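# Place one yellow sponge in each tote on bench

## Task

Finish with exactly one yellow sponge inside each of the three totes on the bench, every sponge lying fully within its tote with nothing over the rim. The spare sponges sit on top of the low shelf, and every yellow sponge not in a tote must end up on that shelf. The totes, and the cartons beneath the bench, must not be shifted or rotated. The robot must not topple or be left leaning, which counts as failure, and anything that stays in place only because the robot is holding it does not count as done.

## Robot and tools

Robot: TidyBot++, a mobile base (0.54 m long, 0.50 m wide, 0.38 m tall) on four driven casters, carrying one seven-joint arm with a two-finger gripper. The shoulder sits 0.12 m ahead of the base centre and 0.68 m above the floor. Cameras: base_camera on the base and wrist_camera, which looks along the hand.

Frames: the base frame has its origin on the floor below the base centre, x forward, y left, z up. hand_pose is reported in this frame and is the point midway between the finger pads; its z axis runs out along the fingers and its y axis is the closing direction. The odometry frame is the base frame as it was at the scene start. base_odometry counts wheel turns only, so slip shows up as travel and drift of a few cm and several degrees builds up. Heading is positive to the left, range -3.142 to 3.142. base_tilt is in degrees, positive when leaning forward or right.

execute_actions(actions, cameras): actions is a list holding one action or nothing (empty = just report state and images). An action can contain "base", "joints", "speeds".
- base: exactly one relative offset from where the base last measured itself: translate_m (metres, forward +, -2 to 2), strafe_m (metres, left +, -2 to 2) or rotate_rad (radians, counter-clockwise from above +, -6.3 to 6.3). Very long moves at the chosen top speed are refused; split them.
- joints: absolute target angles by name, in radians: joint_1_rad (any angle; + is clockwise from above, opposite to rotate_rad), joint_2_rad shoulder -2.249 to 2.249, joint_3_rad any angle, joint_4_rad elbow -2.579 to 2.579, joint_5_rad any angle, joint_6_rad wrist -2.099 to 2.099, joint_7_rad any angle (hand down: + is counter-clockwise from above; at 1.57 the fingers open toward the robot's left and right). gripper_pos is an absolute value from 0 (open, ~85 mm gap) to 1 (closed); gap is roughly 85 x (1 - gripper_pos) mm. Unbounded joints take the short way; turn further in steps under half a revolution. Done tolerances: ±0.039 for joints 1-4, ±0.056 for 5-7, ±0.03 gripper.
- speeds: optional caps for this action only, translate_m and strafe_m 0.05 to 0.5 m/s, rotate_rad 0.1 to 1.57 rad/s (the maximum is the default).
- cameras: list of "base_camera", "wrist_camera" or "all"; omitted/null means all, [] means none.
Unknown keys or out-of-range values make the whole call rejected with no motion. Joints or base left out of an action may keep pushing toward an earlier target.

Arm geometry: upper arm 0.42 m, forearm 0.31 m, hand 0.31 m to the hand point. With joint_1_rad = 0, joint_3_rad = 3.14, joint_5_rad = 0 (near the start) the arm moves in the base's x-z plane; angles from vertical (forward +) are upper arm = j2, forearm = j2 - j4, hand = j2 - j4 - j6. Reach forward = sum of length x sin(angle); height above the shoulder = sum of length x cos(angle). The arm starts folded with the hand down, poking up to 0.08 m past the base front, elbow up to 1.15 m high. A downward-pointing hand reaches at most about 0.94 m high, and only near the base. Closed fingertips stick out ~20 mm beyond the hand point.

Other tools: wait(seconds 0 to 10) lets the scene run with no new command and returns state and images. zoom_image(camera, region=[x0,y0,x1,y1] pixels, top-left origin, at most 504 x 504) enlarges part of the latest full image. read_manual(section="licences") returns licence text only. finished_scene(scene) ends the scene irreversibly once the last command is held; the outcome must already be stable.

Result lines: base_status and joint_status per motion. "done" = reached (for the base, only that the wheels turned as ordered, even if the base stalled). "off_target" = stopped away and possibly still pushing. "contact_stop"/"time_out" = target dropped, holding in place. "joint command not followed" with "cause:" = self-collision check withheld all arm targets (gripper still acts; withheld targets may be retried later). on_its_own = motion not commanded by this call. "limit_stop_at_motor_heat" = heat stop; resend. motor_effort in % of max, bracket = peak of last action, with offsets and noise. Motor temperatures per arm joint; MOTOR HOT from 60 °C, OVER-TEMPERATURE FAULT at 75 °C and the arm sags. Gripper at 1 reading "done" means empty; "off_target" means something is held. "ARM HIT" = hard arm contact with base or itself.

Cautions: friction leaves joints slightly off; correct with last command + (wanted - read). Do not command a loaded joint to its read angle; loads make the arm sag. hand_pose can be 1-2 cm off, so check images. There is no check against hitting the base. A torque sensor overload freezes the arm for 10 s (base keeps moving). Never drive the base while the arm is caught on something high (about 0.8 m up), and avoid sideways shoves with a raised hand: the robot can tip; retract or back off to recover. A blocked base pushes hard. Avoid dropping, slamming or knocking objects, moving totes or cartons, and leaving sponges over a rim. Loose objects may occasionally be nudged by outside disturbances.

Each tool is called after "Call:" as name(argument=value, ...), one argument or row to a line, values as JSON.

## Session

Call:
execute_actions(
  actions=[],
)

Scene clock: 0.00 s.
Motor temperatures (°C, as the motors report them): [34 33 32 36 42 39 44]
base_odometry: x=+0.000 y=+0.000 heading=+0.000 (m, m, rad; odometry frame)
base_tilt: forward=-0.1 right=+0.2 (deg)
base_status: not commanded
joint_positions: joint_1_rad=+0.029 joint_2_rad=-0.377 joint_3_rad=+3.103 joint_4_rad=-2.518 joint_5_rad=+0.012 joint_6_rad=-0.929 joint_7_rad=+1.595 gripper_pos=+0.000
joint_status: not commanded
motor_effort: joint_1_rad=+1 joint_2_rad=+1 joint_3_rad=+1 joint_4_rad=+14 joint_5_rad=+1 joint_6_rad=+0 joint_7_rad=+0 (%)
hand_pose: x=+0.2507 y=-0.0021 z=+0.5927 quat_wxyz=(+0.012, +0.999, +0.019, +0.035) (m; base frame)
pictures: base_camera, wrist_camera
Images, in order (width x height): base_camera 644x364, wrist_camera 644x476.

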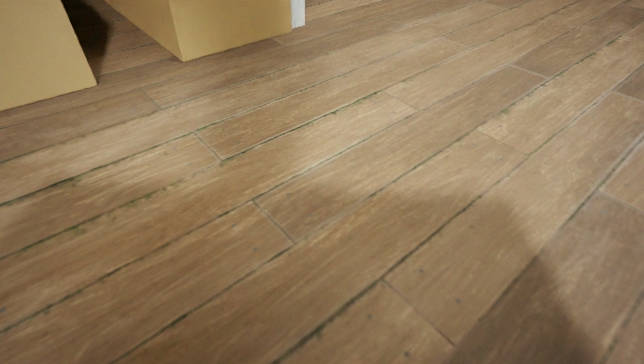

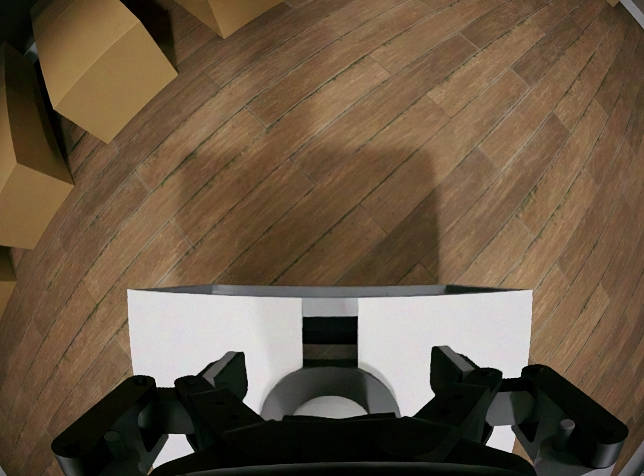

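Call:
execute_actions(
  actions=[
    {"joints":{"joint_6_rad":0.2,"joint_1_rad":-0.7}},
  ],
  cameras=["wrist_camera"],
)

Call:
execute_actions(
  actions=[
    {"joints":{"joint_1_rad":0.9}},
  ],
  cameras=["wrist_camera"],
)

Scene clock: 9.03 s.
Motor temperatures (°C, as the motors report them): [34 33 32 36 42 39 44]
base_odometry: x=+0.000 y=+0.000 heading=+0.000 (m, m, rad; odometry frame)
base_tilt: forward=-0.1 right=+0.2 (deg)
base_status: not commanded
joint_positions: joint_1_rad=-0.678 joint_2_rad=-0.377 joint_3_rad=+3.103 joint_4_rad=-2.518 joint_5_rad=+0.012 joint_6_rad=+0.181 joint_7_rad=+1.595 gripper_pos=+0.000
joint_status: all done
motor_effort: joint_1_rad=+1(0) joint_2_rad=-4(3) joint_3_rad=+1(1) joint_4_rad=+18(18) joint_5_rad=+1(1) joint_6_rad=+8(8) joint_7_rad=+0(0) (%)
hand_pose: x=+0.4172 y=+0.2626 z=+0.7847 quat_wxyz=(-0.180, +0.771, +0.308, +0.527) (m; base frame)
pictures: wrist_camera
Images, in order (width x height): wrist_camera 644x476.

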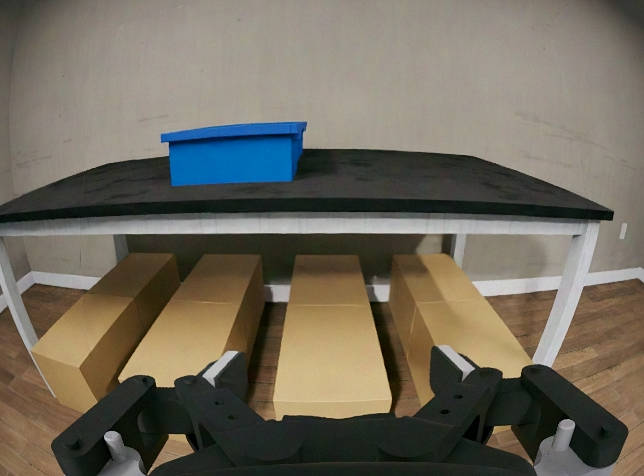

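Scene clock: 11.83 s.
Motor temperatures (°C, as the motors report them): [34 33 32 36 42 39 44]
base_odometry: x=+0.000 y=+0.000 heading=+0.000 (m, m, rad; odometry frame)
base_tilt: forward=-0.1 right=+0.2 (deg)
base_status: not commanded
joint_positions: joint_1_rad=+0.878 joint_2_rad=-0.377 joint_3_rad=+3.103 joint_4_rad=-2.518 joint_5_rad=+0.012 joint_6_rad=+0.181 joint_7_rad=+1.595 gripper_pos=+0.000
joint_status: all done
motor_effort: joint_1_rad=+0(0) joint_2_rad=-3(4) joint_3_rad=+1(1) joint_4_rad=+18(17) joint_5_rad=+1(1) joint_6_rad=+8(8) joint_7_rad=+1(1) (%)
hand_pose: x=+0.3862 y=-0.2942 z=+0.7847 quat_wxyz=(+0.241, +0.766, -0.321, +0.502) (m; base frame)
pictures: wrist_camera
Images, in order (width x height): wrist_camera 644x476.

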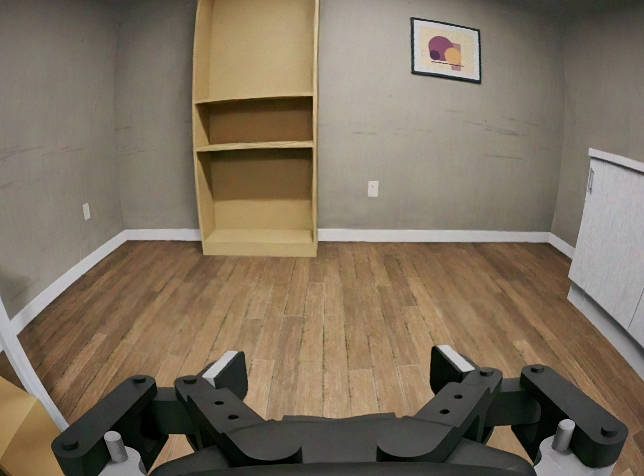

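Call:
execute_actions(
  actions=[
    {"joints":{"joint_1_rad":2.4}},
  ],
  cameras=["wrist_camera"],
)

Call:
execute_actions(
  actions=[
    {"joints":{"joint_1_rad":-2.4}},
  ],
  cameras=["wrist_camera"],
)

Call:
execute_actions(
  actions=[
    {"joints":{"joint_1_rad":-1.2,"joint_2_rad":-0.4,"joint_4_rad":-1.7,"joint_6_rad":-0.75}},
  ],
  cameras=["wrist_camera"],
)

Scene clock: 19.43 s.
Motor temperatures (°C, as the motors report them): [34 33 32 36 42 39 44]
base_odometry: x=+0.000 y=+0.000 heading=+0.000 (m, m, rad; odometry frame)
base_tilt: forward=-0.2 right=+0.3 (deg)
base_status: not commanded
joint_positions: joint_1_rad=+2.378 joint_2_rad=-0.377 joint_3_rad=+3.103 joint_4_rad=-2.518 joint_5_rad=+0.012 joint_6_rad=+0.181 joint_7_rad=+1.595 gripper_pos=+0.000
joint_status: all done
motor_effort: joint_1_rad=+1(1) joint_2_rad=-4(4) joint_3_rad=+1(1) joint_4_rad=+18(17) joint_5_rad=+1(1) joint_6_rad=+8(8) joint_7_rad=-1(0) (%)
hand_pose: x=-0.1555 y=-0.2874 z=+0.7847 quat_wxyz=(+0.518, +0.341, -0.757, +0.203) (m; base frame)
pictures: wrist_camera
Images, in order (width x height): wrist_camera 644x476.

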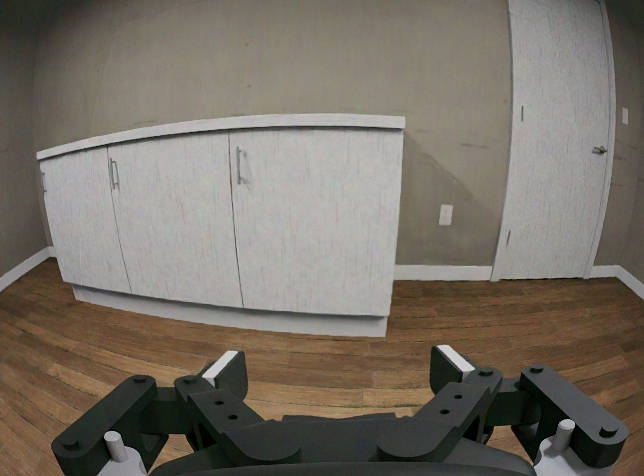

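Scene clock: 22.17 s.
Motor temperatures (°C, as the motors report them): [34 33 32 36 42 39 44]
base_odometry: x=+0.000 y=+0.000 heading=+0.000 (m, m, rad; odometry frame)
base_tilt: forward=-0.2 right=+0.1 (deg)
base_status: not commanded
joint_positions: joint_1_rad=+3.861 joint_2_rad=-0.377 joint_3_rad=+3.103 joint_4_rad=-2.518 joint_5_rad=+0.012 joint_6_rad=+0.181 joint_7_rad=+1.595 gripper_pos=+0.000
joint_status: all done
motor_effort: joint_1_rad=+0(1) joint_2_rad=-3(4) joint_3_rad=+1(1) joint_4_rad=+17(17) joint_5_rad=+1(1) joint_6_rad=+8(8) joint_7_rad=-1(0) (%)
hand_pose: x=-0.1913 y=+0.2484 z=+0.7847 quat_wxyz=(+0.519, -0.260, -0.789, -0.201) (m; base frame)
pictures: wrist_camera
Images, in order (width x height): wrist_camera 644x476.

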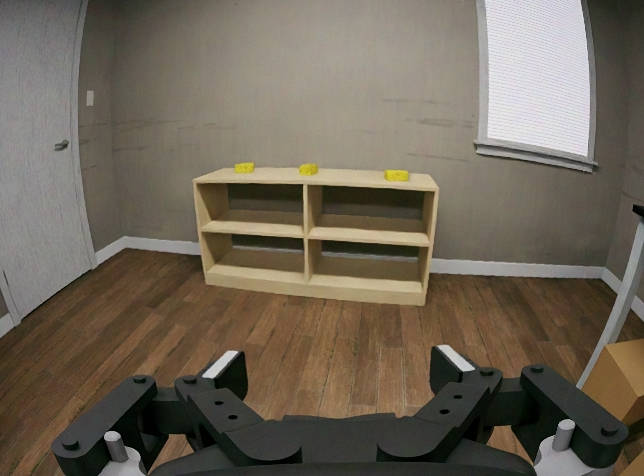

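Scene clock: 24.63 s.
Motor temperatures (°C, as the motors report them): [34 33 32 36 42 39 44]
base_odometry: x=+0.000 y=+0.000 heading=+0.000 (m, m, rad; odometry frame)
base_tilt: forward=-0.2 right=+0.2 (deg)
base_status: not commanded
joint_positions: joint_1_rad=+5.061 joint_2_rad=-0.377 joint_3_rad=+3.103 joint_4_rad=-1.715 joint_5_rad=+0.012 joint_6_rad=-0.726 joint_7_rad=+1.595 gripper_pos=+0.000
joint_status: all done
motor_effort: joint_1_rad=+0(1) joint_2_rad=-5(6) joint_3_rad=+1(1) joint_4_rad=+20(19) joint_5_rad=+1(1) joint_6_rad=+8(8) joint_7_rad=+1(0) (%)
hand_pose: x=+0.2469 y=+0.4052 z=+0.9979 quat_wxyz=(+0.287, -0.685, -0.518, -0.425) (m; base frame)
pictures: wrist_camera
Images, in order (width x height): wrist_camera 644x476.

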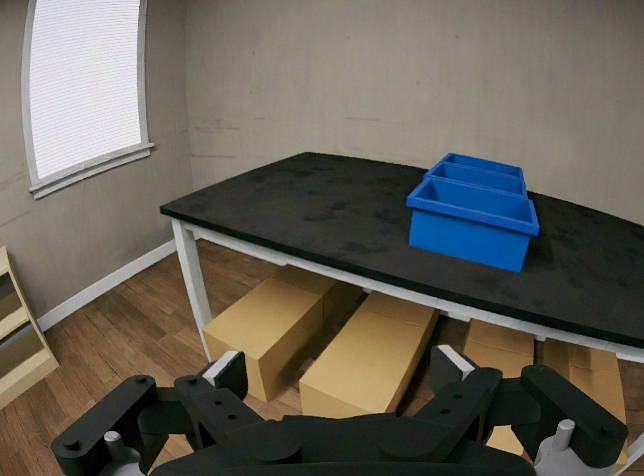

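Call:
execute_actions(
  actions=[
    {"base":{"rotate_rad":2.4},"joints":{"joint_1_rad":0.0,"joint_2_rad":-0.2,"joint_4_rad":-1.7,"joint_6_rad":-1.0}},
  ],
)

Scene clock: 36.57 s.
Motor temperatures (°C, as the motors report them): [34 33 32 36 42 39 44]
base_odometry: x=+0.000 y=+0.000 heading=+2.399 (m, m, rad; odometry frame)
base_tilt: forward=-0.1 right=+0.2 (deg)
base_status: done
joint_positions: joint_1_rad=+6.259 joint_2_rad=-0.223 joint_3_rad=+3.103 joint_4_rad=-1.715 joint_5_rad=+0.012 joint_6_rad=-0.975 joint_7_rad=+1.595 gripper_pos=+0.000
joint_status: all done
motor_effort: joint_1_rad=+1(2) joint_2_rad=-10(12) joint_3_rad=+1(2) joint_4_rad=+18(20) joint_5_rad=+1(2) joint_6_rad=+5(7) joint_7_rad=+0(0) (%)
hand_pose: x=+0.5327 y=+0.0251 z=+0.8736 quat_wxyz=(-0.004, -0.943, -0.043, -0.331) (m; base frame)
pictures: base_camera, wrist_camera
Images, in order (width x height): base_camera 644x364, wrist_camera 644x476.

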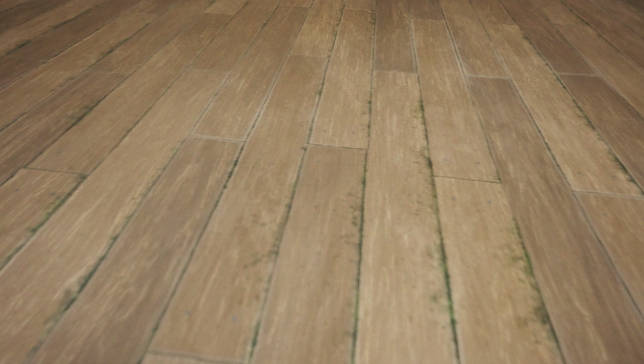

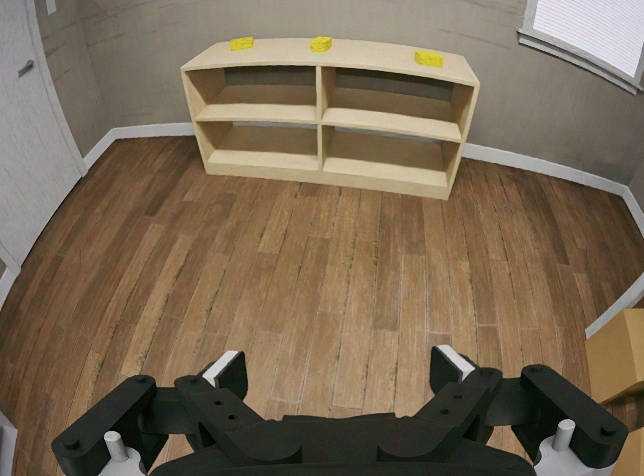

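Call:
execute_actions(
  actions=[
    {"base":{"rotate_rad":-0.1}},
  ],
  cameras=[],
)

Call:
execute_actions(
  actions=[
    {"base":{"translate_m":0.8},"joints":{"joint_6_rad":-1.3}},
  ],
)

Scene clock: 41.13 s.
Motor temperatures (°C, as the motors report them): [34 33 32 36 42 39 44]
base_odometry: x=+0.000 y=+0.000 heading=+2.300 (m, m, rad; odometry frame)
base_tilt: forward=-0.2 right=+0.2 (deg)
base_status: done
joint_positions: joint_1_rad=+6.267 joint_2_rad=-0.223 joint_3_rad=+3.107 joint_4_rad=-1.715 joint_5_rad=+0.012 joint_6_rad=-0.975 joint_7_rad=+1.595 gripper_pos=+0.000
joint_status: not commanded
motor_effort: joint_1_rad=+0(1) joint_2_rad=-10(10) joint_3_rad=+1(2) joint_4_rad=+18(18) joint_5_rad=+1(2) joint_6_rad=+5(5) joint_7_rad=+0(0) (%)
hand_pose: x=+0.5330 y=+0.0205 z=+0.8736 quat_wxyz=(-0.005, -0.943, -0.038, -0.331) (m; base frame)
pictures: none
No camera images: the call's "cameras" was empty. Leave "cameras" out to get every camera's image.

Scene clock: 44.10 s.
Motor temperatures (°C, as the motors report them): [34 33 32 36 42 39 44]
base_odometry: x=-0.534 y=+0.596 heading=+2.301 (m, m, rad; odometry frame)
base_tilt: forward=-0.2 right=+0.1 (deg)
base_status: done
joint_positions: joint_1_rad=+6.267 joint_2_rad=-0.212 joint_3_rad=+3.107 joint_4_rad=-1.710 joint_5_rad=+0.012 joint_6_rad=-1.303 joint_7_rad=+1.595 gripper_pos=+0.000
joint_status: all done
motor_effort: joint_1_rad=+1(1) joint_2_rad=-9(11) joint_3_rad=+1(1) joint_4_rad=+17(19) joint_5_rad=+1(2) joint_6_rad=+3(5) joint_7_rad=+0(0) (%)
hand_pose: x=+0.4472 y=+0.0152 z=+0.8226 quat_wxyz=(-0.008, -0.985, -0.038, -0.170) (m; base frame)
pictures: base_camera, wrist_camera
Images, in order (width x height): base_camera 644x364, wrist_camera 644x476.

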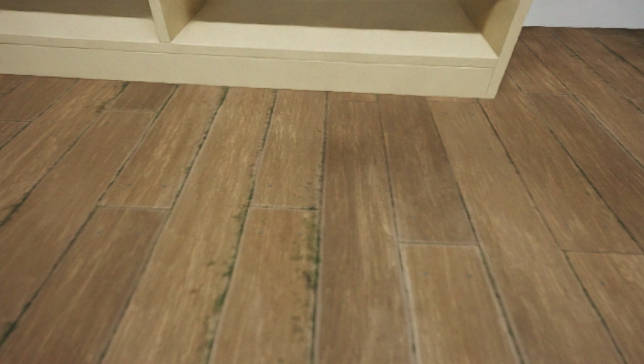

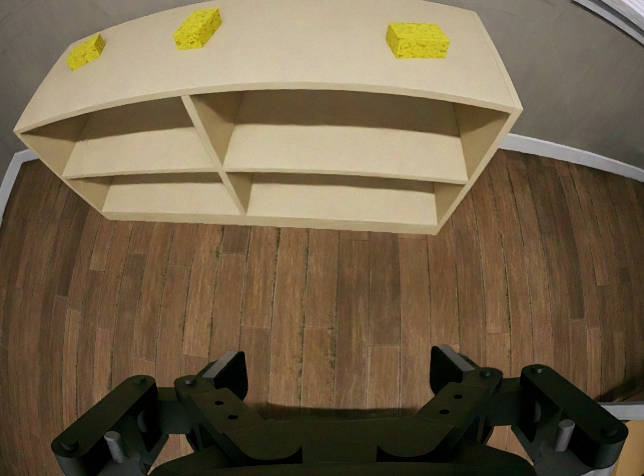

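Call:
execute_actions(
  actions=[
    {"base":{"strafe_m":-0.2},"joints":{"joint_2_rad":0.2,"joint_4_rad":-1.3,"joint_6_rad":-1.64,"joint_7_rad":0.0}},
  ],
  cameras=[],
)

Call:
execute_actions(
  actions=[
    {"base":{"translate_m":0.3}},
  ],
)

Scene clock: 56.73 s.
Motor temperatures (°C, as the motors report them): [34 33 32 36 42 39 44]
base_odometry: x=-0.385 y=+0.729 heading=+2.301 (m, m, rad; odometry frame)
base_tilt: forward=-0.2 right=+0.2 (deg)
base_status: done
joint_positions: joint_1_rad=+6.270 joint_2_rad=+0.186 joint_3_rad=+3.107 joint_4_rad=-1.315 joint_5_rad=+0.012 joint_6_rad=-1.615 joint_7_rad=+0.032 gripper_pos=+0.000
joint_status: all done
motor_effort: joint_1_rad=+0(1) joint_2_rad=-21(23) joint_3_rad=+0(3) joint_4_rad=+15(17) joint_5_rad=+1(2) joint_6_rad=-1(3) joint_7_rad=+0(1) (%)
hand_pose: x=+0.5175 y=+0.0157 z=+0.8061 quat_wxyz=(+0.007, -0.735, +0.678, -0.011) (m; base frame)
pictures: none
No camera images: the call's "cameras" was empty. Leave "cameras" out to get every camera's image.

Scene clock: 58.63 s.
Motor temperatures (°C, as the motors report them): [34 33 32 36 42 39 44]
base_odometry: x=-0.585 y=+0.953 heading=+2.301 (m, m, rad; odometry frame)
base_tilt: forward=-0.1 right=+0.2 (deg)
base_status: done
joint_positions: joint_1_rad=+6.270 joint_2_rad=+0.195 joint_3_rad=+3.107 joint_4_rad=-1.313 joint_5_rad=+0.012 joint_6_rad=-1.620 joint_7_rad=+0.032 gripper_pos=+0.000
joint_status: not commanded
motor_effort: joint_1_rad=+1(1) joint_2_rad=-21(25) joint_3_rad=+1(0) joint_4_rad=+15(17) joint_5_rad=+1(2) joint_6_rad=-1(0) joint_7_rad=+1(0) (%)
hand_pose: x=+0.5179 y=+0.0157 z=+0.8034 quat_wxyz=(+0.003, -0.735, +0.678, -0.007) (m; base frame)
pictures: base_camera, wrist_camera
Images, in order (width x height): base_camera 644x364, wrist_camera 644x476.

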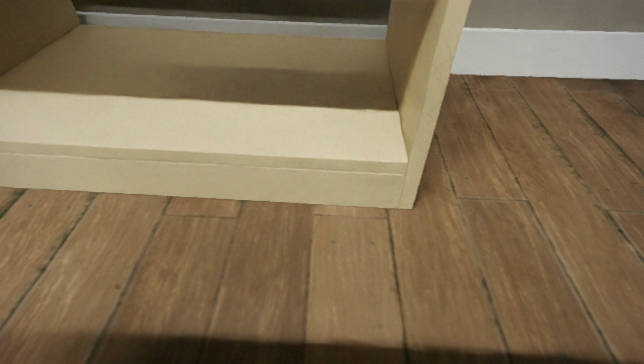

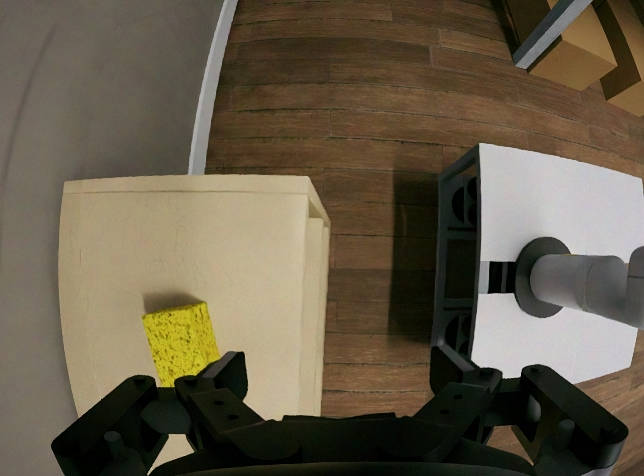

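Call:
execute_actions(
  actions=[
    {"base":{"translate_m":0.15}},
  ],
  cameras=[],
)

Call:
execute_actions(
  actions=[
    {"base":{"strafe_m":-0.05}},
  ],
  cameras=["wrist_camera"],
)

Scene clock: 69.20 s.
Motor temperatures (°C, as the motors report them): [34 34 32 36 42 39 44]
base_odometry: x=-0.685 y=+1.065 heading=+2.301 (m, m, rad; odometry frame)
base_tilt: forward=-0.2 right=+0.2 (deg)
base_status: done
joint_positions: joint_1_rad=+6.270 joint_2_rad=+0.199 joint_3_rad=+3.107 joint_4_rad=-1.312 joint_5_rad=+0.012 joint_6_rad=-1.621 joint_7_rad=+0.032 gripper_pos=+0.000
joint_status: not commanded
motor_effort: joint_1_rad=+0(0) joint_2_rad=-20(25) joint_3_rad=+0(1) joint_4_rad=+15(16) joint_5_rad=+1(2) joint_6_rad=-1(0) joint_7_rad=+0(0) (%)
hand_pose: x=+0.5183 y=+0.0157 z=+0.8018 quat_wxyz=(+0.001, -0.735, +0.678, -0.005) (m; base frame)
pictures: none
No camera images: the call's "cameras" was empty. Leave "cameras" out to get every camera's image.

Scene clock: 70.20 s.
Motor temperatures (°C, as the motors report them): [34 34 32 36 42 39 44]
base_odometry: x=-0.648 y=+1.099 heading=+2.301 (m, m, rad; odometry frame)
base_tilt: forward=-0.2 right=+0.2 (deg)
base_status: done
joint_positions: joint_1_rad=+6.275 joint_2_rad=+0.199 joint_3_rad=+3.107 joint_4_rad=-1.312 joint_5_rad=+0.012 joint_6_rad=-1.621 joint_7_rad=+0.032 gripper_pos=+0.000
joint_status: not commanded
motor_effort: joint_1_rad=+0(3) joint_2_rad=-22(23) joint_3_rad=+0(1) joint_4_rad=+15(15) joint_5_rad=+1(2) joint_6_rad=-1(0) joint_7_rad=+0(0) (%)
hand_pose: x=+0.5183 y=+0.0138 z=+0.8018 quat_wxyz=(+0.001, -0.733, +0.680, -0.005) (m; base frame)
pictures: wrist_camera
Images, in order (width x height): wrist_camera 644x476.

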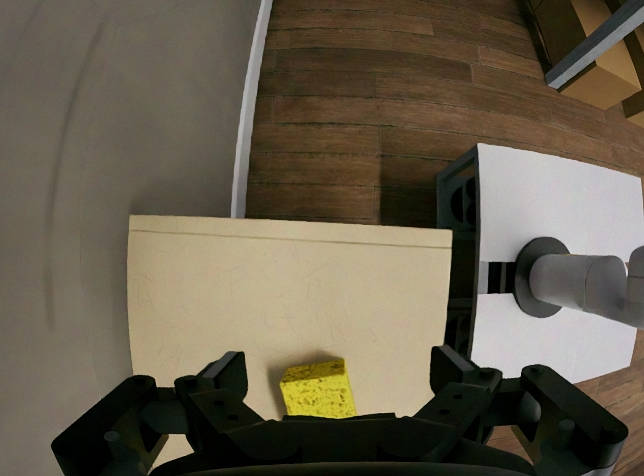

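Call:
execute_actions(
  actions=[
    {"base":{"strafe_m":0.1}},
  ],
  cameras=[],
)

Call:
execute_actions(
  actions=[
    {"base":{"translate_m":0.02},"joints":{"joint_2_rad":0.3,"joint_4_rad":-1.42,"joint_6_rad":-1.42,"joint_7_rad":-0.1}},
  ],
  cameras=["wrist_camera"],
)

Scene clock: 77.57 s.
Motor temperatures (°C, as the motors report them): [34 34 32 36 42 39 44]
base_odometry: x=-0.723 y=+1.032 heading=+2.301 (m, m, rad; odometry frame)
base_tilt: forward=-0.1 right=+0.2 (deg)
base_status: done
joint_positions: joint_1_rad=+6.275 joint_2_rad=+0.199 joint_3_rad=+3.106 joint_4_rad=-1.311 joint_5_rad=+0.012 joint_6_rad=-1.622 joint_7_rad=+0.032 gripper_pos=+0.000
joint_status: not commanded
motor_effort: joint_1_rad=+1(2) joint_2_rad=-21(24) joint_3_rad=+0(2) joint_4_rad=+15(16) joint_5_rad=+1(2) joint_6_rad=-1(0) joint_7_rad=+0(0) (%)
hand_pose: x=+0.5185 y=+0.0140 z=+0.8022 quat_wxyz=(+0.002, -0.733, +0.680, -0.005) (m; base frame)
pictures: none
No camera images: the call's "cameras" was empty. Leave "cameras" out to get every camera's image.

Scene clock: 78.57 s.
Motor temperatures (°C, as the motors report them): [34 34 32 36 42 39 44]
base_odometry: x=-0.736 y=+1.047 heading=+2.301 (m, m, rad; odometry frame)
base_tilt: forward=-0.3 right=+0.2 (deg)
base_status: done
joint_positions: joint_1_rad=+6.275 joint_2_rad=+0.297 joint_3_rad=+3.106 joint_4_rad=-1.412 joint_5_rad=+0.012 joint_6_rad=-1.437 joint_7_rad=-0.058 gripper_pos=+0.000
joint_status: all done
motor_effort: joint_1_rad=+1(2) joint_2_rad=-24(27) joint_3_rad=+0(0) joint_4_rad=+15(17) joint_5_rad=+1(2) joint_6_rad=-1(0) joint_7_rad=+0(0) (%)
hand_pose: x=+0.5513 y=+0.0154 z=+0.7295 quat_wxyz=(-0.003, -0.702, +0.712, +0.001) (m; base frame)
pictures: wrist_camera
Images, in order (width x height): wrist_camera 644x476.

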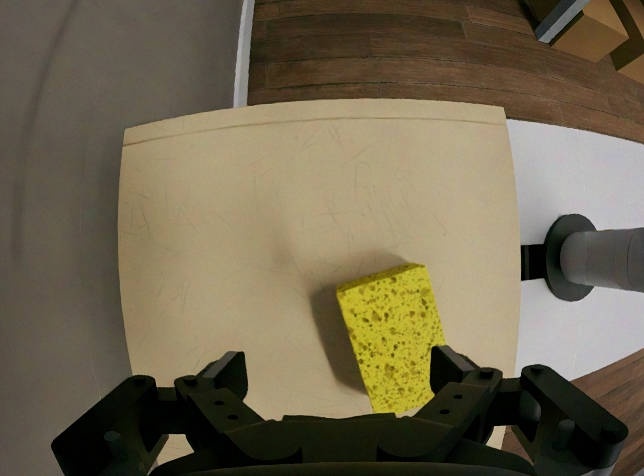

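Call:
execute_actions(
  actions=[
    {"base":{"translate_m":-0.05},"joints":{"joint_7_rad":0.27}},
  ],
  cameras=[],
)

Call:
execute_actions(
  actions=[
    {"base":{"strafe_m":0.02},"joints":{"joint_2_rad":0.36,"joint_4_rad":-1.47,"joint_6_rad":-1.31}},
  ],
  cameras=["wrist_camera"],
)

Scene clock: 85.53 s.
Motor temperatures (°C, as the motors report them): [34 34 32 36 42 39 44]
base_odometry: x=-0.703 y=+1.009 heading=+2.301 (m, m, rad; odometry frame)
base_tilt: forward=-0.2 right=+0.2 (deg)
base_status: done
joint_positions: joint_1_rad=+6.275 joint_2_rad=+0.298 joint_3_rad=+3.106 joint_4_rad=-1.412 joint_5_rad=+0.012 joint_6_rad=-1.437 joint_7_rad=+0.247 gripper_pos=+0.000
joint_status: all done
motor_effort: joint_1_rad=+1(3) joint_2_rad=-25(28) joint_3_rad=+0(1) joint_4_rad=+15(16) joint_5_rad=+1(2) joint_6_rad=-1(0) joint_7_rad=+0(0) (%)
hand_pose: x=+0.5514 y=+0.0154 z=+0.7294 quat_wxyz=(-0.002, -0.802, +0.597, +0.001) (m; base frame)
pictures: none
No camera images: the call's "cameras" was empty. Leave "cameras" out to get every camera's image.

Scene clock: 86.40 s.
Motor temperatures (°C, as the motors report them): [34 34 32 36 42 39 44]
base_odometry: x=-0.718 y=+0.996 heading=+2.301 (m, m, rad; odometry frame)
base_tilt: forward=-0.1 right=+0.2 (deg)
base_status: done
joint_positions: joint_1_rad=+6.275 joint_2_rad=+0.349 joint_3_rad=+3.102 joint_4_rad=-1.458 joint_5_rad=+0.012 joint_6_rad=-1.328 joint_7_rad=+0.247 gripper_pos=+0.000
joint_status: all done
motor_effort: joint_1_rad=+1(3) joint_2_rad=-26(28) joint_3_rad=+0(2) joint_4_rad=+15(15) joint_5_rad=+1(0) joint_6_rad=-1(1) joint_7_rad=+0(0) (%)
hand_pose: x=+0.5698 y=+0.0176 z=+0.6926 quat_wxyz=(+0.003, -0.803, +0.596, -0.002) (m; base frame)
pictures: wrist_camera
Images, in order (width x height): wrist_camera 644x476.

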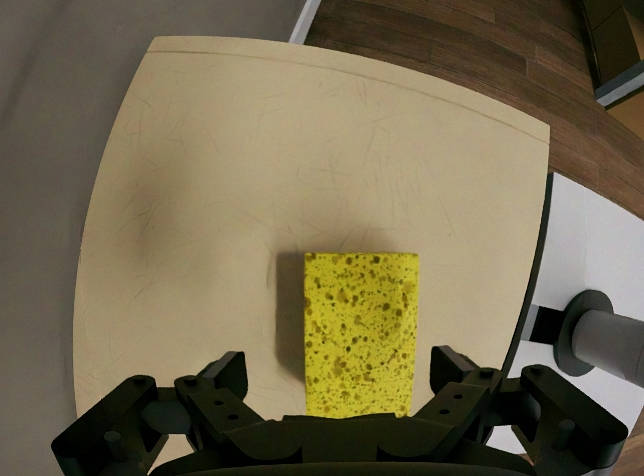

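Call:
execute_actions(
  actions=[
    {"base":{"translate_m":-0.014}},
  ],
  cameras=[],
)

Call:
execute_actions(
  actions=[
    {"base":{"strafe_m":0.03}},
  ],
  cameras=[],
)

Call:
execute_actions(
  actions=[
    {"joints":{"joint_2_rad":0.425,"joint_4_rad":-1.64,"joint_6_rad":-1.08}},
  ],
  cameras=["wrist_camera"],
)

Scene clock: 95.07 s.
Motor temperatures (°C, as the motors report them): [34 34 32 36 42 39 44]
base_odometry: x=-0.709 y=+0.985 heading=+2.301 (m, m, rad; odometry frame)
base_tilt: forward=-0.2 right=+0.2 (deg)
base_status: done
joint_positions: joint_1_rad=+6.275 joint_2_rad=+0.351 joint_3_rad=+3.102 joint_4_rad=-1.459 joint_5_rad=+0.012 joint_6_rad=-1.328 joint_7_rad=+0.247 gripper_pos=+0.000
joint_status: not commanded
motor_effort: joint_1_rad=+0(2) joint_2_rad=-27(29) joint_3_rad=+0(1) joint_4_rad=+15(16) joint_5_rad=+1(2) joint_6_rad=-1(0) joint_7_rad=+1(1) (%)
hand_pose: x=+0.5696 y=+0.0176 z=+0.6916 quat_wxyz=(+0.002, -0.803, +0.596, -0.001) (m; base frame)
pictures: none
No camera images: the call's "cameras" was empty. Leave "cameras" out to get every camera's image.

Scene clock: 95.93 s.
Motor temperatures (°C, as the motors report them): [34 34 32 36 42 39 44]
base_odometry: x=-0.731 y=+0.965 heading=+2.301 (m, m, rad; odometry frame)
base_tilt: forward=-0.2 right=+0.2 (deg)
base_status: done
joint_positions: joint_1_rad=+6.276 joint_2_rad=+0.351 joint_3_rad=+3.100 joint_4_rad=-1.459 joint_5_rad=+0.012 joint_6_rad=-1.328 joint_7_rad=+0.247 gripper_pos=+0.000
joint_status: not commanded
motor_effort: joint_1_rad=+1(3) joint_2_rad=-27(27) joint_3_rad=+0(2) joint_4_rad=+15(15) joint_5_rad=+1(0) joint_6_rad=-1(0) joint_7_rad=+0(1) (%)
hand_pose: x=+0.5695 y=+0.0183 z=+0.6916 quat_wxyz=(+0.002, -0.804, +0.595, -0.001) (m; base frame)
pictures: none
No camera images: the call's "cameras" was empty. Leave "cameras" out to get every camera's image.

Scene clock: 97.03 s.
Motor temperatures (°C, as the motors report them): [34 34 32 36 42 39 44]
base_odometry: x=-0.731 y=+0.965 heading=+2.301 (m, m, rad; odometry frame)
base_tilt: forward=-0.1 right=+0.2 (deg)
base_status: not commanded
joint_positions: joint_1_rad=+6.276 joint_2_rad=+0.410 joint_3_rad=+3.100 joint_4_rad=-1.628 joint_5_rad=+0.012 joint_6_rad=-1.104 joint_7_rad=+0.247 gripper_pos=+0.000
joint_status: all done
motor_effort: joint_1_rad=+1(1) joint_2_rad=-20(29) joint_3_rad=+0(0) joint_4_rad=+10(15) joint_5_rad=+1(1) joint_6_rad=+0(1) joint_7_rad=+1(0) (%)
hand_pose: x=+0.5662 y=+0.0193 z=+0.6149 quat_wxyz=(+0.002, -0.804, +0.594, +0.002) (m; base frame)
pictures: wrist_camera
Images, in order (width x height): wrist_camera 644x476.

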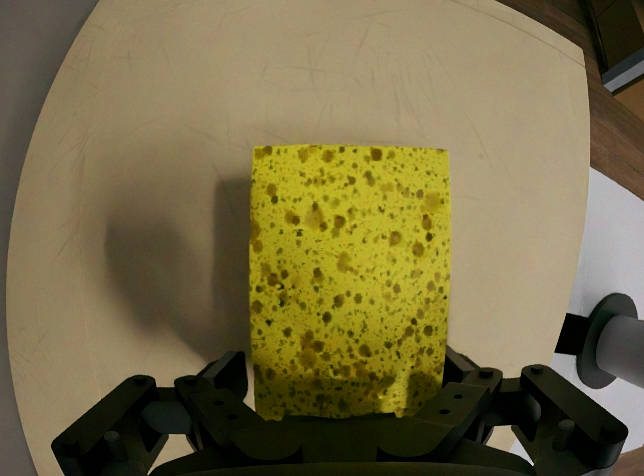

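Looks straddled. Close.

Call:
execute_actions(
  actions=[
    {"joints":{"gripper_pos":1.0}},
  ],
  cameras=["wrist_camera"],
)

Call:
execute_actions(
  actions=[
    {"joints":{"joint_2_rad":-0.1,"joint_4_rad":-1.4,"joint_6_rad":-1.2}},
  ],
  cameras=["wrist_camera"],
)

Scene clock: 101.87 s.
Motor temperatures (°C, as the motors report them): [34 34 32 36 42 39 44]
base_odometry: x=-0.731 y=+0.965 heading=+2.301 (m, m, rad; odometry frame)
base_tilt: forward=-0.1 right=+0.1 (deg)
base_status: not commanded
joint_positions: joint_1_rad=+6.276 joint_2_rad=+0.389 joint_3_rad=+3.100 joint_4_rad=-1.628 joint_5_rad=+0.012 joint_6_rad=-1.105 joint_7_rad=+0.247 gripper_pos=+0.385
joint_status: gripper_pos off_target (ended at +0.385, target +1.000)
motor_effort: joint_1_rad=+1(0) joint_2_rad=-19(23) joint_3_rad=+0(1) joint_4_rad=+12(13) joint_5_rad=+1(0) joint_6_rad=+3(6) joint_7_rad=+0(0) (%)
hand_pose: x=+0.5674 y=+0.0193 z=+0.6246 quat_wxyz=(+0.008, -0.804, +0.594, -0.006) (m; base frame)
pictures: wrist_camera
Images, in order (width x height): wrist_camera 644x476.

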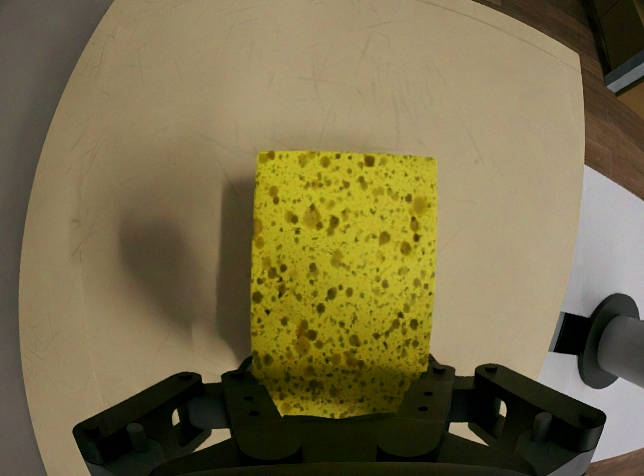

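Scene clock: 103.60 s.
Motor temperatures (°C, as the motors report them): [34 34 32 36 42 39 44]
base_odometry: x=-0.731 y=+0.965 heading=+2.301 (m, m, rad; odometry frame)
base_tilt: forward=-0.2 right=+0.2 (deg)
base_status: not commanded
joint_positions: joint_1_rad=+6.276 joint_2_rad=-0.092 joint_3_rad=+3.100 joint_4_rad=-1.414 joint_5_rad=+0.012 joint_6_rad=-1.176 joint_7_rad=+0.247 gripper_pos=+0.385
joint_status: all done
motor_effort: joint_1_rad=+1(1) joint_2_rad=-13(31) joint_3_rad=+1(0) joint_4_rad=+18(19) joint_5_rad=+1(1) joint_6_rad=+5(5) joint_7_rad=-1(0) (%)
hand_pose: x=+0.5709 y=+0.0207 z=+0.9293 quat_wxyz=(+0.194, -0.763, +0.564, -0.250) (m; base frame)
pictures: wrist_camera
Images, in order (width x height): wrist_camera 644x476.

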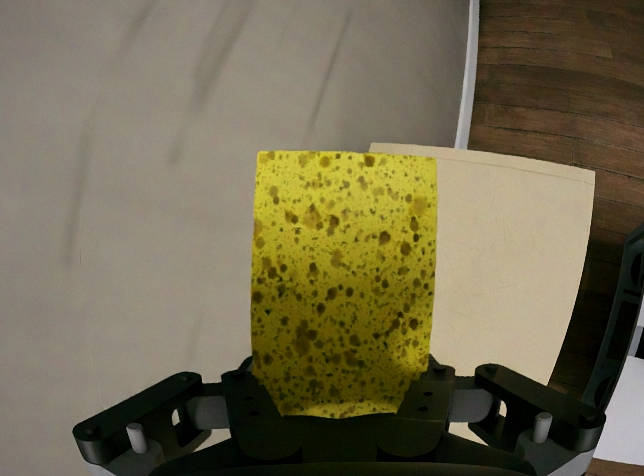

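Call:
execute_actions(
  actions=[
    {"base":{"translate_m":-1.05}},
  ],
  cameras=[],
)

Call:
execute_actions(
  actions=[
    {"base":{"rotate_rad":-1.57},"joints":{"joint_2_rad":-0.4,"joint_4_rad":-1.5,"joint_6_rad":-1.2,"joint_7_rad":1.57}},
  ],
)

Scene clock: 119.27 s.
Motor temperatures (°C, as the motors report them): [34 34 32 37 42 39 44]
base_odometry: x=-0.031 y=+0.182 heading=+2.301 (m, m, rad; odometry frame)
base_tilt: forward=-0.2 right=+0.3 (deg)
base_status: done
joint_positions: joint_1_rad=+6.276 joint_2_rad=-0.094 joint_3_rad=+3.100 joint_4_rad=-1.413 joint_5_rad=+0.012 joint_6_rad=-1.181 joint_7_rad=+0.247 gripper_pos=+0.385
joint_status: not commanded
motor_effort: joint_1_rad=+1(1) joint_2_rad=-14(19) joint_3_rad=+1(1) joint_4_rad=+18(19) joint_5_rad=+1(2) joint_6_rad=+5(6) joint_7_rad=+0(0) (%)
hand_pose: x=+0.5693 y=+0.0207 z=+0.9296 quat_wxyz=(+0.193, -0.763, +0.564, -0.249) (m; base frame)
pictures: none
No camera images: the call's "cameras" was empty. Leave "cameras" out to get every camera's image.

Scene clock: 121.57 s.
Motor temperatures (°C, as the motors report them): [34 34 32 37 42 39 44]
base_odometry: x=-0.031 y=+0.182 heading=+0.731 (m, m, rad; odometry frame)
base_tilt: forward=-0.2 right=+0.2 (deg)
base_status: done
joint_positions: joint_1_rad=+6.276 joint_2_rad=-0.382 joint_3_rad=+3.106 joint_4_rad=-1.485 joint_5_rad=+0.012 joint_6_rad=-1.181 joint_7_rad=+1.539 gripper_pos=+0.385
joint_status: all done
motor_effort: joint_1_rad=+1(3) joint_2_rad=-4(16) joint_3_rad=+1(3) joint_4_rad=+17(19) joint_5_rad=+1(3) joint_6_rad=+7(7) joint_7_rad=-1(0) (%)
hand_pose: x=+0.4775 y=+0.0167 z=+1.0099 quat_wxyz=(+0.003, -0.910, -0.006, -0.415) (m; base frame)
pictures: base_camera, wrist_camera
Images, in order (width x height): base_camera 644x364, wrist_camera 644x476.

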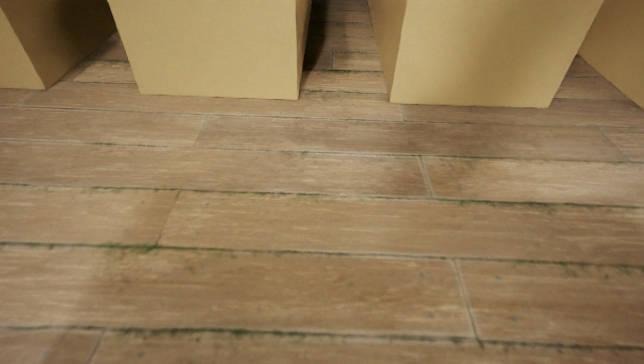

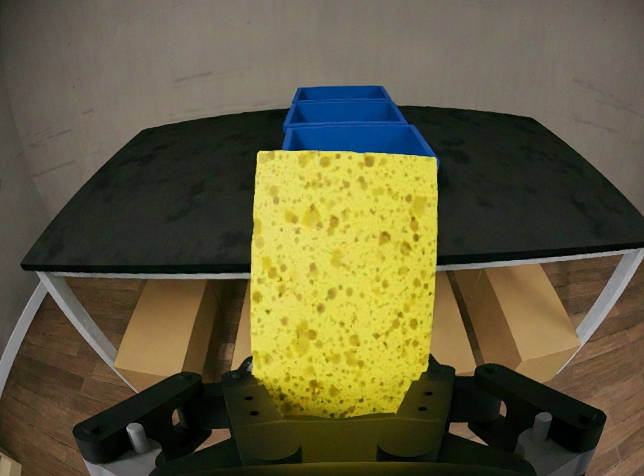

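Call:
execute_actions(
  actions=[
    {"base":{"translate_m":0.4},"joints":{"joint_1_rad":-0.5,"joint_6_rad":-1.5}},
  ],
)

Scene clock: 133.50 s.
Motor temperatures (°C, as the motors report them): [34 34 32 37 42 39 44]
base_odometry: x=+0.268 y=+0.449 heading=+0.731 (m, m, rad; odometry frame)
base_tilt: forward=-0.3 right=+0.3 (deg)
base_status: done
joint_positions: joint_1_rad=+5.806 joint_2_rad=-0.388 joint_3_rad=+3.106 joint_4_rad=-1.486 joint_5_rad=+0.012 joint_6_rad=-1.476 joint_7_rad=+1.539 gripper_pos=+0.385
joint_status: all done
motor_effort: joint_1_rad=+1(1) joint_2_rad=-3(7) joint_3_rad=+1(2) joint_4_rad=+16(18) joint_5_rad=+1(2) joint_6_rad=+5(7) joint_7_rad=+0(0) (%)
hand_pose: x=+0.3695 y=+0.1415 z=+0.9517 quat_wxyz=(+0.063, -0.932, -0.228, -0.273) (m; base frame)
pictures: base_camera, wrist_camera
Images, in order (width x height): base_camera 644x364, wrist_camera 644x476.

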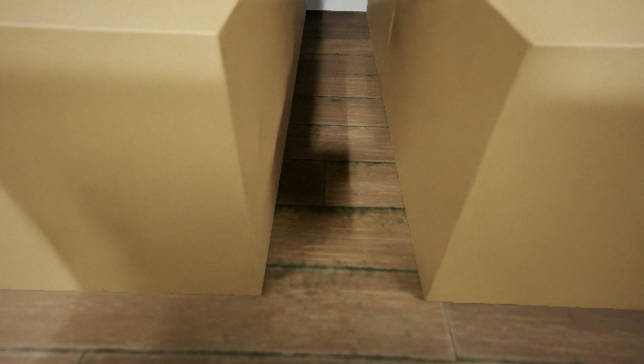

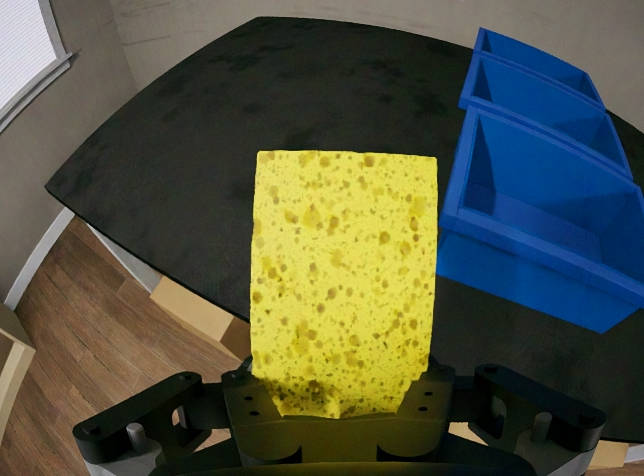

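Call:
execute_actions(
  actions=[
    {"base":{"strafe_m":-0.05},"joints":{"joint_1_rad":0.0}},
  ],
  cameras=[],
)

Call:
execute_actions(
  actions=[
    {"joints":{"joint_2_rad":0.05,"joint_4_rad":-1.2,"joint_6_rad":-1.3,"joint_7_rad":0.0}},
  ],
  cameras=["wrist_camera"],
)

Scene clock: 143.00 s.
Motor temperatures (°C, as the motors report them): [34 34 32 37 42 39 44]
base_odometry: x=+0.301 y=+0.412 heading=+0.731 (m, m, rad; odometry frame)
base_tilt: forward=-0.2 right=+0.2 (deg)
base_status: done
joint_positions: joint_1_rad=+6.261 joint_2_rad=-0.389 joint_3_rad=+3.106 joint_4_rad=-1.487 joint_5_rad=+0.012 joint_6_rad=-1.477 joint_7_rad=+1.539 gripper_pos=+0.385
joint_status: all done
motor_effort: joint_1_rad=+1(1) joint_2_rad=-2(4) joint_3_rad=+1(2) joint_4_rad=+16(17) joint_5_rad=+1(2) joint_6_rad=+5(5) joint_7_rad=+0(1) (%)
hand_pose: x=+0.4057 y=+0.0173 z=+0.9515 quat_wxyz=(+0.000, -0.960, -0.012, -0.280) (m; base frame)
pictures: none
No camera images: the call's "cameras" was empty. Leave "cameras" out to get every camera's image.

Scene clock: 144.93 s.
Motor temperatures (°C, as the motors report them): [34 34 32 37 42 39 44]
base_odometry: x=+0.301 y=+0.412 heading=+0.731 (m, m, rad; odometry frame)
base_tilt: forward=-0.2 right=+0.2 (deg)
base_status: not commanded
joint_positions: joint_1_rad=+6.261 joint_2_rad=+0.041 joint_3_rad=+3.106 joint_4_rad=-1.217 joint_5_rad=+0.012 joint_6_rad=-1.322 joint_7_rad=+0.034 gripper_pos=+0.385
joint_status: all done
motor_effort: joint_1_rad=+1(1) joint_2_rad=-18(21) joint_3_rad=+1(1) joint_4_rad=+17(18) joint_5_rad=+1(2) joint_6_rad=+4(4) joint_7_rad=+0(1) (%)
hand_pose: x=+0.6000 y=+0.0255 z=+0.9358 quat_wxyz=(+0.195, -0.710, +0.647, -0.198) (m; base frame)
pictures: wrist_camera
Images, in order (width x height): wrist_camera 644x476.

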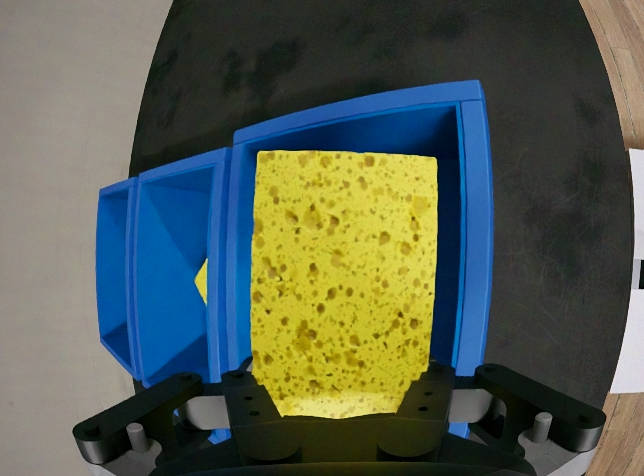

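Call:
execute_actions(
  actions=[
    {"joints":{"joint_2_rad":0.7,"joint_4_rad":-0.38,"joint_6_rad":-1.3}},
  ],
  cameras=["wrist_camera"],
)

Scene clock: 154.43 s.
Motor temperatures (°C, as the motors report them): [34 34 32 37 42 39 44]
base_odometry: x=+0.301 y=+0.412 heading=+0.731 (m, m, rad; odometry frame)
base_tilt: forward=-0.2 right=+0.3 (deg)
base_status: not commanded
joint_positions: joint_1_rad=+6.261 joint_2_rad=+0.687 joint_3_rad=+3.106 joint_4_rad=-0.398 joint_5_rad=+0.012 joint_6_rad=-1.322 joint_7_rad=+0.034 gripper_pos=+0.385
joint_status: all done
motor_effort: joint_1_rad=+1(1) joint_2_rad=-39(40) joint_3_rad=+0(0) joint_4_rad=+17(19) joint_5_rad=+1(1) joint_6_rad=+6(6) joint_7_rad=+0(0) (%)
hand_pose: x=+0.8716 y=+0.0301 z=+0.9230 quat_wxyz=(+0.259, -0.684, +0.635, -0.249) (m; base frame)
pictures: wrist_camera
Images, in order (width x height): wrist_camera 644x476.

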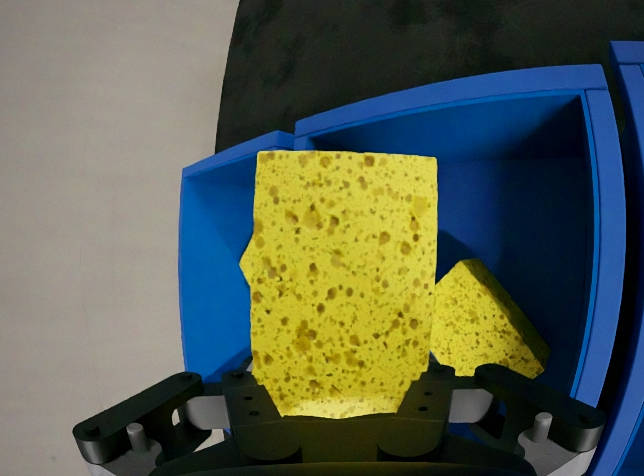

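Call:
execute_actions(
  actions=[
    {"joints":{"joint_1_rad":-0.35,"joint_2_rad":0.35,"joint_4_rad":-0.75,"joint_6_rad":-1.75,"joint_7_rad":1.3}},
  ],
  cameras=["wrist_camera"],
)

Scene clock: 160.97 s.
Motor temperatures (°C, as the motors report them): [34 34 32 37 42 39 44]
base_odometry: x=+0.301 y=+0.412 heading=+0.731 (m, m, rad; odometry frame)
base_tilt: forward=-0.2 right=+0.2 (deg)
base_status: not commanded
joint_positions: joint_1_rad=+5.948 joint_2_rad=+0.363 joint_3_rad=+3.106 joint_4_rad=-0.735 joint_5_rad=+0.012 joint_6_rad=-1.732 joint_7_rad=+1.266 gripper_pos=+0.386
joint_status: all done
motor_effort: joint_1_rad=+0(2) joint_2_rad=-27(40) joint_3_rad=+0(1) joint_4_rad=+15(18) joint_5_rad=+1(0) joint_6_rad=+3(5) joint_7_rad=-1(1) (%)
hand_pose: x=+0.6099 y=+0.1837 z=+0.9224 quat_wxyz=(+0.052, -0.987, -0.028, -0.147) (m; base frame)
pictures: wrist_camera
Images, in order (width x height): wrist_camera 644x476.

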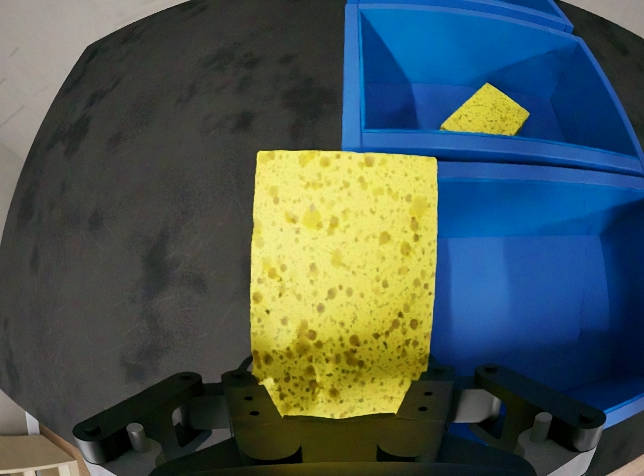

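Call:
execute_actions(
  actions=[
    {"joints":{"joint_1_rad":0.0,"joint_2_rad":0.27,"joint_4_rad":-0.97,"joint_6_rad":-1.56,"joint_7_rad":0.0}},
  ],
  cameras=["wrist_camera"],
)

Scene clock: 171.73 s.
Motor temperatures (°C, as the motors report them): [34 34 32 37 42 39 44]
base_odometry: x=+0.301 y=+0.412 heading=+0.731 (m, m, rad; odometry frame)
base_tilt: forward=-0.1 right=+0.3 (deg)
base_status: not commanded
joint_positions: joint_1_rad=+6.268 joint_2_rad=+0.295 joint_3_rad=+3.106 joint_4_rad=-0.954 joint_5_rad=+0.012 joint_6_rad=-1.585 joint_7_rad=+0.033 gripper_pos=+0.386
joint_status: all done
motor_effort: joint_1_rad=+0(2) joint_2_rad=-26(27) joint_3_rad=+0(1) joint_4_rad=+16(16) joint_5_rad=+1(2) joint_6_rad=+2(2) joint_7_rad=+0(0) (%)
hand_pose: x=+0.6331 y=+0.0209 z=+0.8871 quat_wxyz=(+0.109, -0.726, +0.671, -0.108) (m; base frame)
pictures: wrist_camera
Images, in order (width x height): wrist_camera 644x476.

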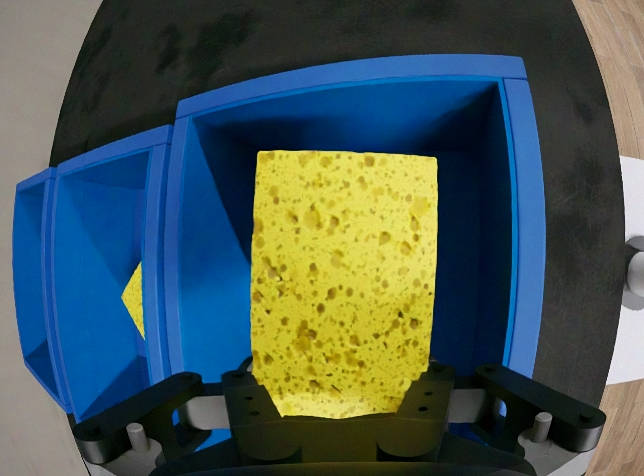

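Call:
execute_actions(
  actions=[
    {"joints":{"joint_2_rad":0.31,"joint_4_rad":-1.05,"joint_6_rad":-1.49}},
  ],
  cameras=["wrist_camera"],
)

Call:
execute_actions(
  actions=[
    {"joints":{"gripper_pos":0.15}},
  ],
  cameras=[],
)

Call:
execute_actions(
  actions=[
    {"joints":{"joint_2_rad":0.5,"joint_4_rad":-0.5,"joint_6_rad":-1.6}},
  ],
  cameras=["wrist_camera"],
)

Scene clock: 179.10 s.
Motor temperatures (°C, as the motors report them): [34 34 32 37 42 39 44]
base_odometry: x=+0.301 y=+0.412 heading=+0.731 (m, m, rad; odometry frame)
base_tilt: forward=-0.1 right=+0.2 (deg)
base_status: not commanded
joint_positions: joint_1_rad=+6.268 joint_2_rad=+0.302 joint_3_rad=+3.106 joint_4_rad=-1.039 joint_5_rad=+0.012 joint_6_rad=-1.513 joint_7_rad=+0.033 gripper_pos=+0.386
joint_status: all done
motor_effort: joint_1_rad=+1(1) joint_2_rad=-26(28) joint_3_rad=+0(0) joint_4_rad=+16(17) joint_5_rad=+1(1) joint_6_rad=+2(2) joint_7_rad=+0(0) (%)
hand_pose: x=+0.6376 y=+0.0214 z=+0.8565 quat_wxyz=(+0.101, -0.727, +0.671, -0.101) (m; base frame)
pictures: wrist_camera
Images, in order (width x height): wrist_camera 644x476.

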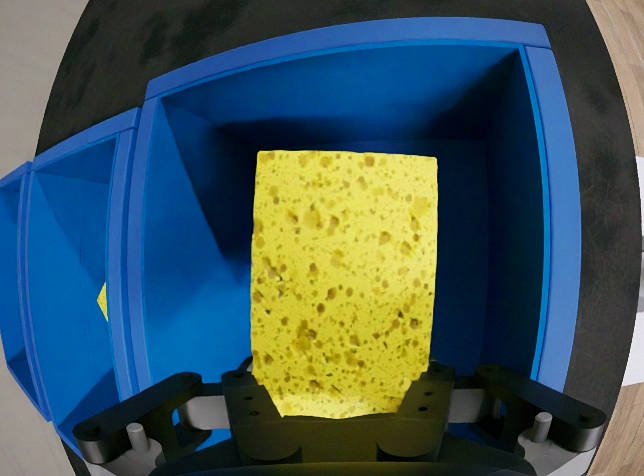

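Scene clock: 180.13 s.
Motor temperatures (°C, as the motors report them): [34 34 32 37 42 39 44]
base_odometry: x=+0.301 y=+0.412 heading=+0.731 (m, m, rad; odometry frame)
base_tilt: forward=-0.1 right=+0.3 (deg)
base_status: not commanded
joint_positions: joint_1_rad=+6.268 joint_2_rad=+0.302 joint_3_rad=+3.106 joint_4_rad=-1.039 joint_5_rad=+0.012 joint_6_rad=-1.510 joint_7_rad=+0.033 gripper_pos=+0.150
joint_status: all done
motor_effort: joint_1_rad=+1(1) joint_2_rad=-26(27) joint_3_rad=+0(0) joint_4_rad=+16(17) joint_5_rad=+1(1) joint_6_rad=+2(2) joint_7_rad=+0(0) (%)
hand_pose: x=+0.6386 y=+0.0214 z=+0.8568 quat_wxyz=(+0.102, -0.727, +0.671, -0.102) (m; base frame)
pictures: none
No camera images: the call's "cameras" was empty. Leave "cameras" out to get every camera's image.

Scene clock: 181.90 s.
Motor temperatures (°C, as the motors report them): [34 34 32 37 42 39 44]
base_odometry: x=+0.301 y=+0.412 heading=+0.731 (m, m, rad; odometry frame)
base_tilt: forward=-0.2 right=+0.1 (deg)
base_status: not commanded
joint_positions: joint_1_rad=+6.268 joint_2_rad=+0.476 joint_3_rad=+3.106 joint_4_rad=-0.516 joint_5_rad=+0.012 joint_6_rad=-1.575 joint_7_rad=+0.033 gripper_pos=+0.150
joint_status: all done
motor_effort: joint_1_rad=+1(1) joint_2_rad=-31(31) joint_3_rad=+0(0) joint_4_rad=+16(17) joint_5_rad=+1(1) joint_6_rad=+5(5) joint_7_rad=+0(0) (%)
hand_pose: x=+0.7434 y=+0.0223 z=+0.9670 quat_wxyz=(+0.203, -0.702, +0.653, -0.198) (m; base frame)
pictures: wrist_camera
Images, in order (width x height): wrist_camera 644x476.

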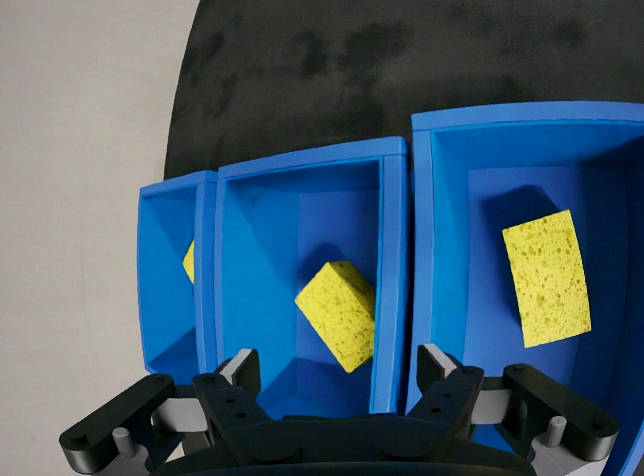

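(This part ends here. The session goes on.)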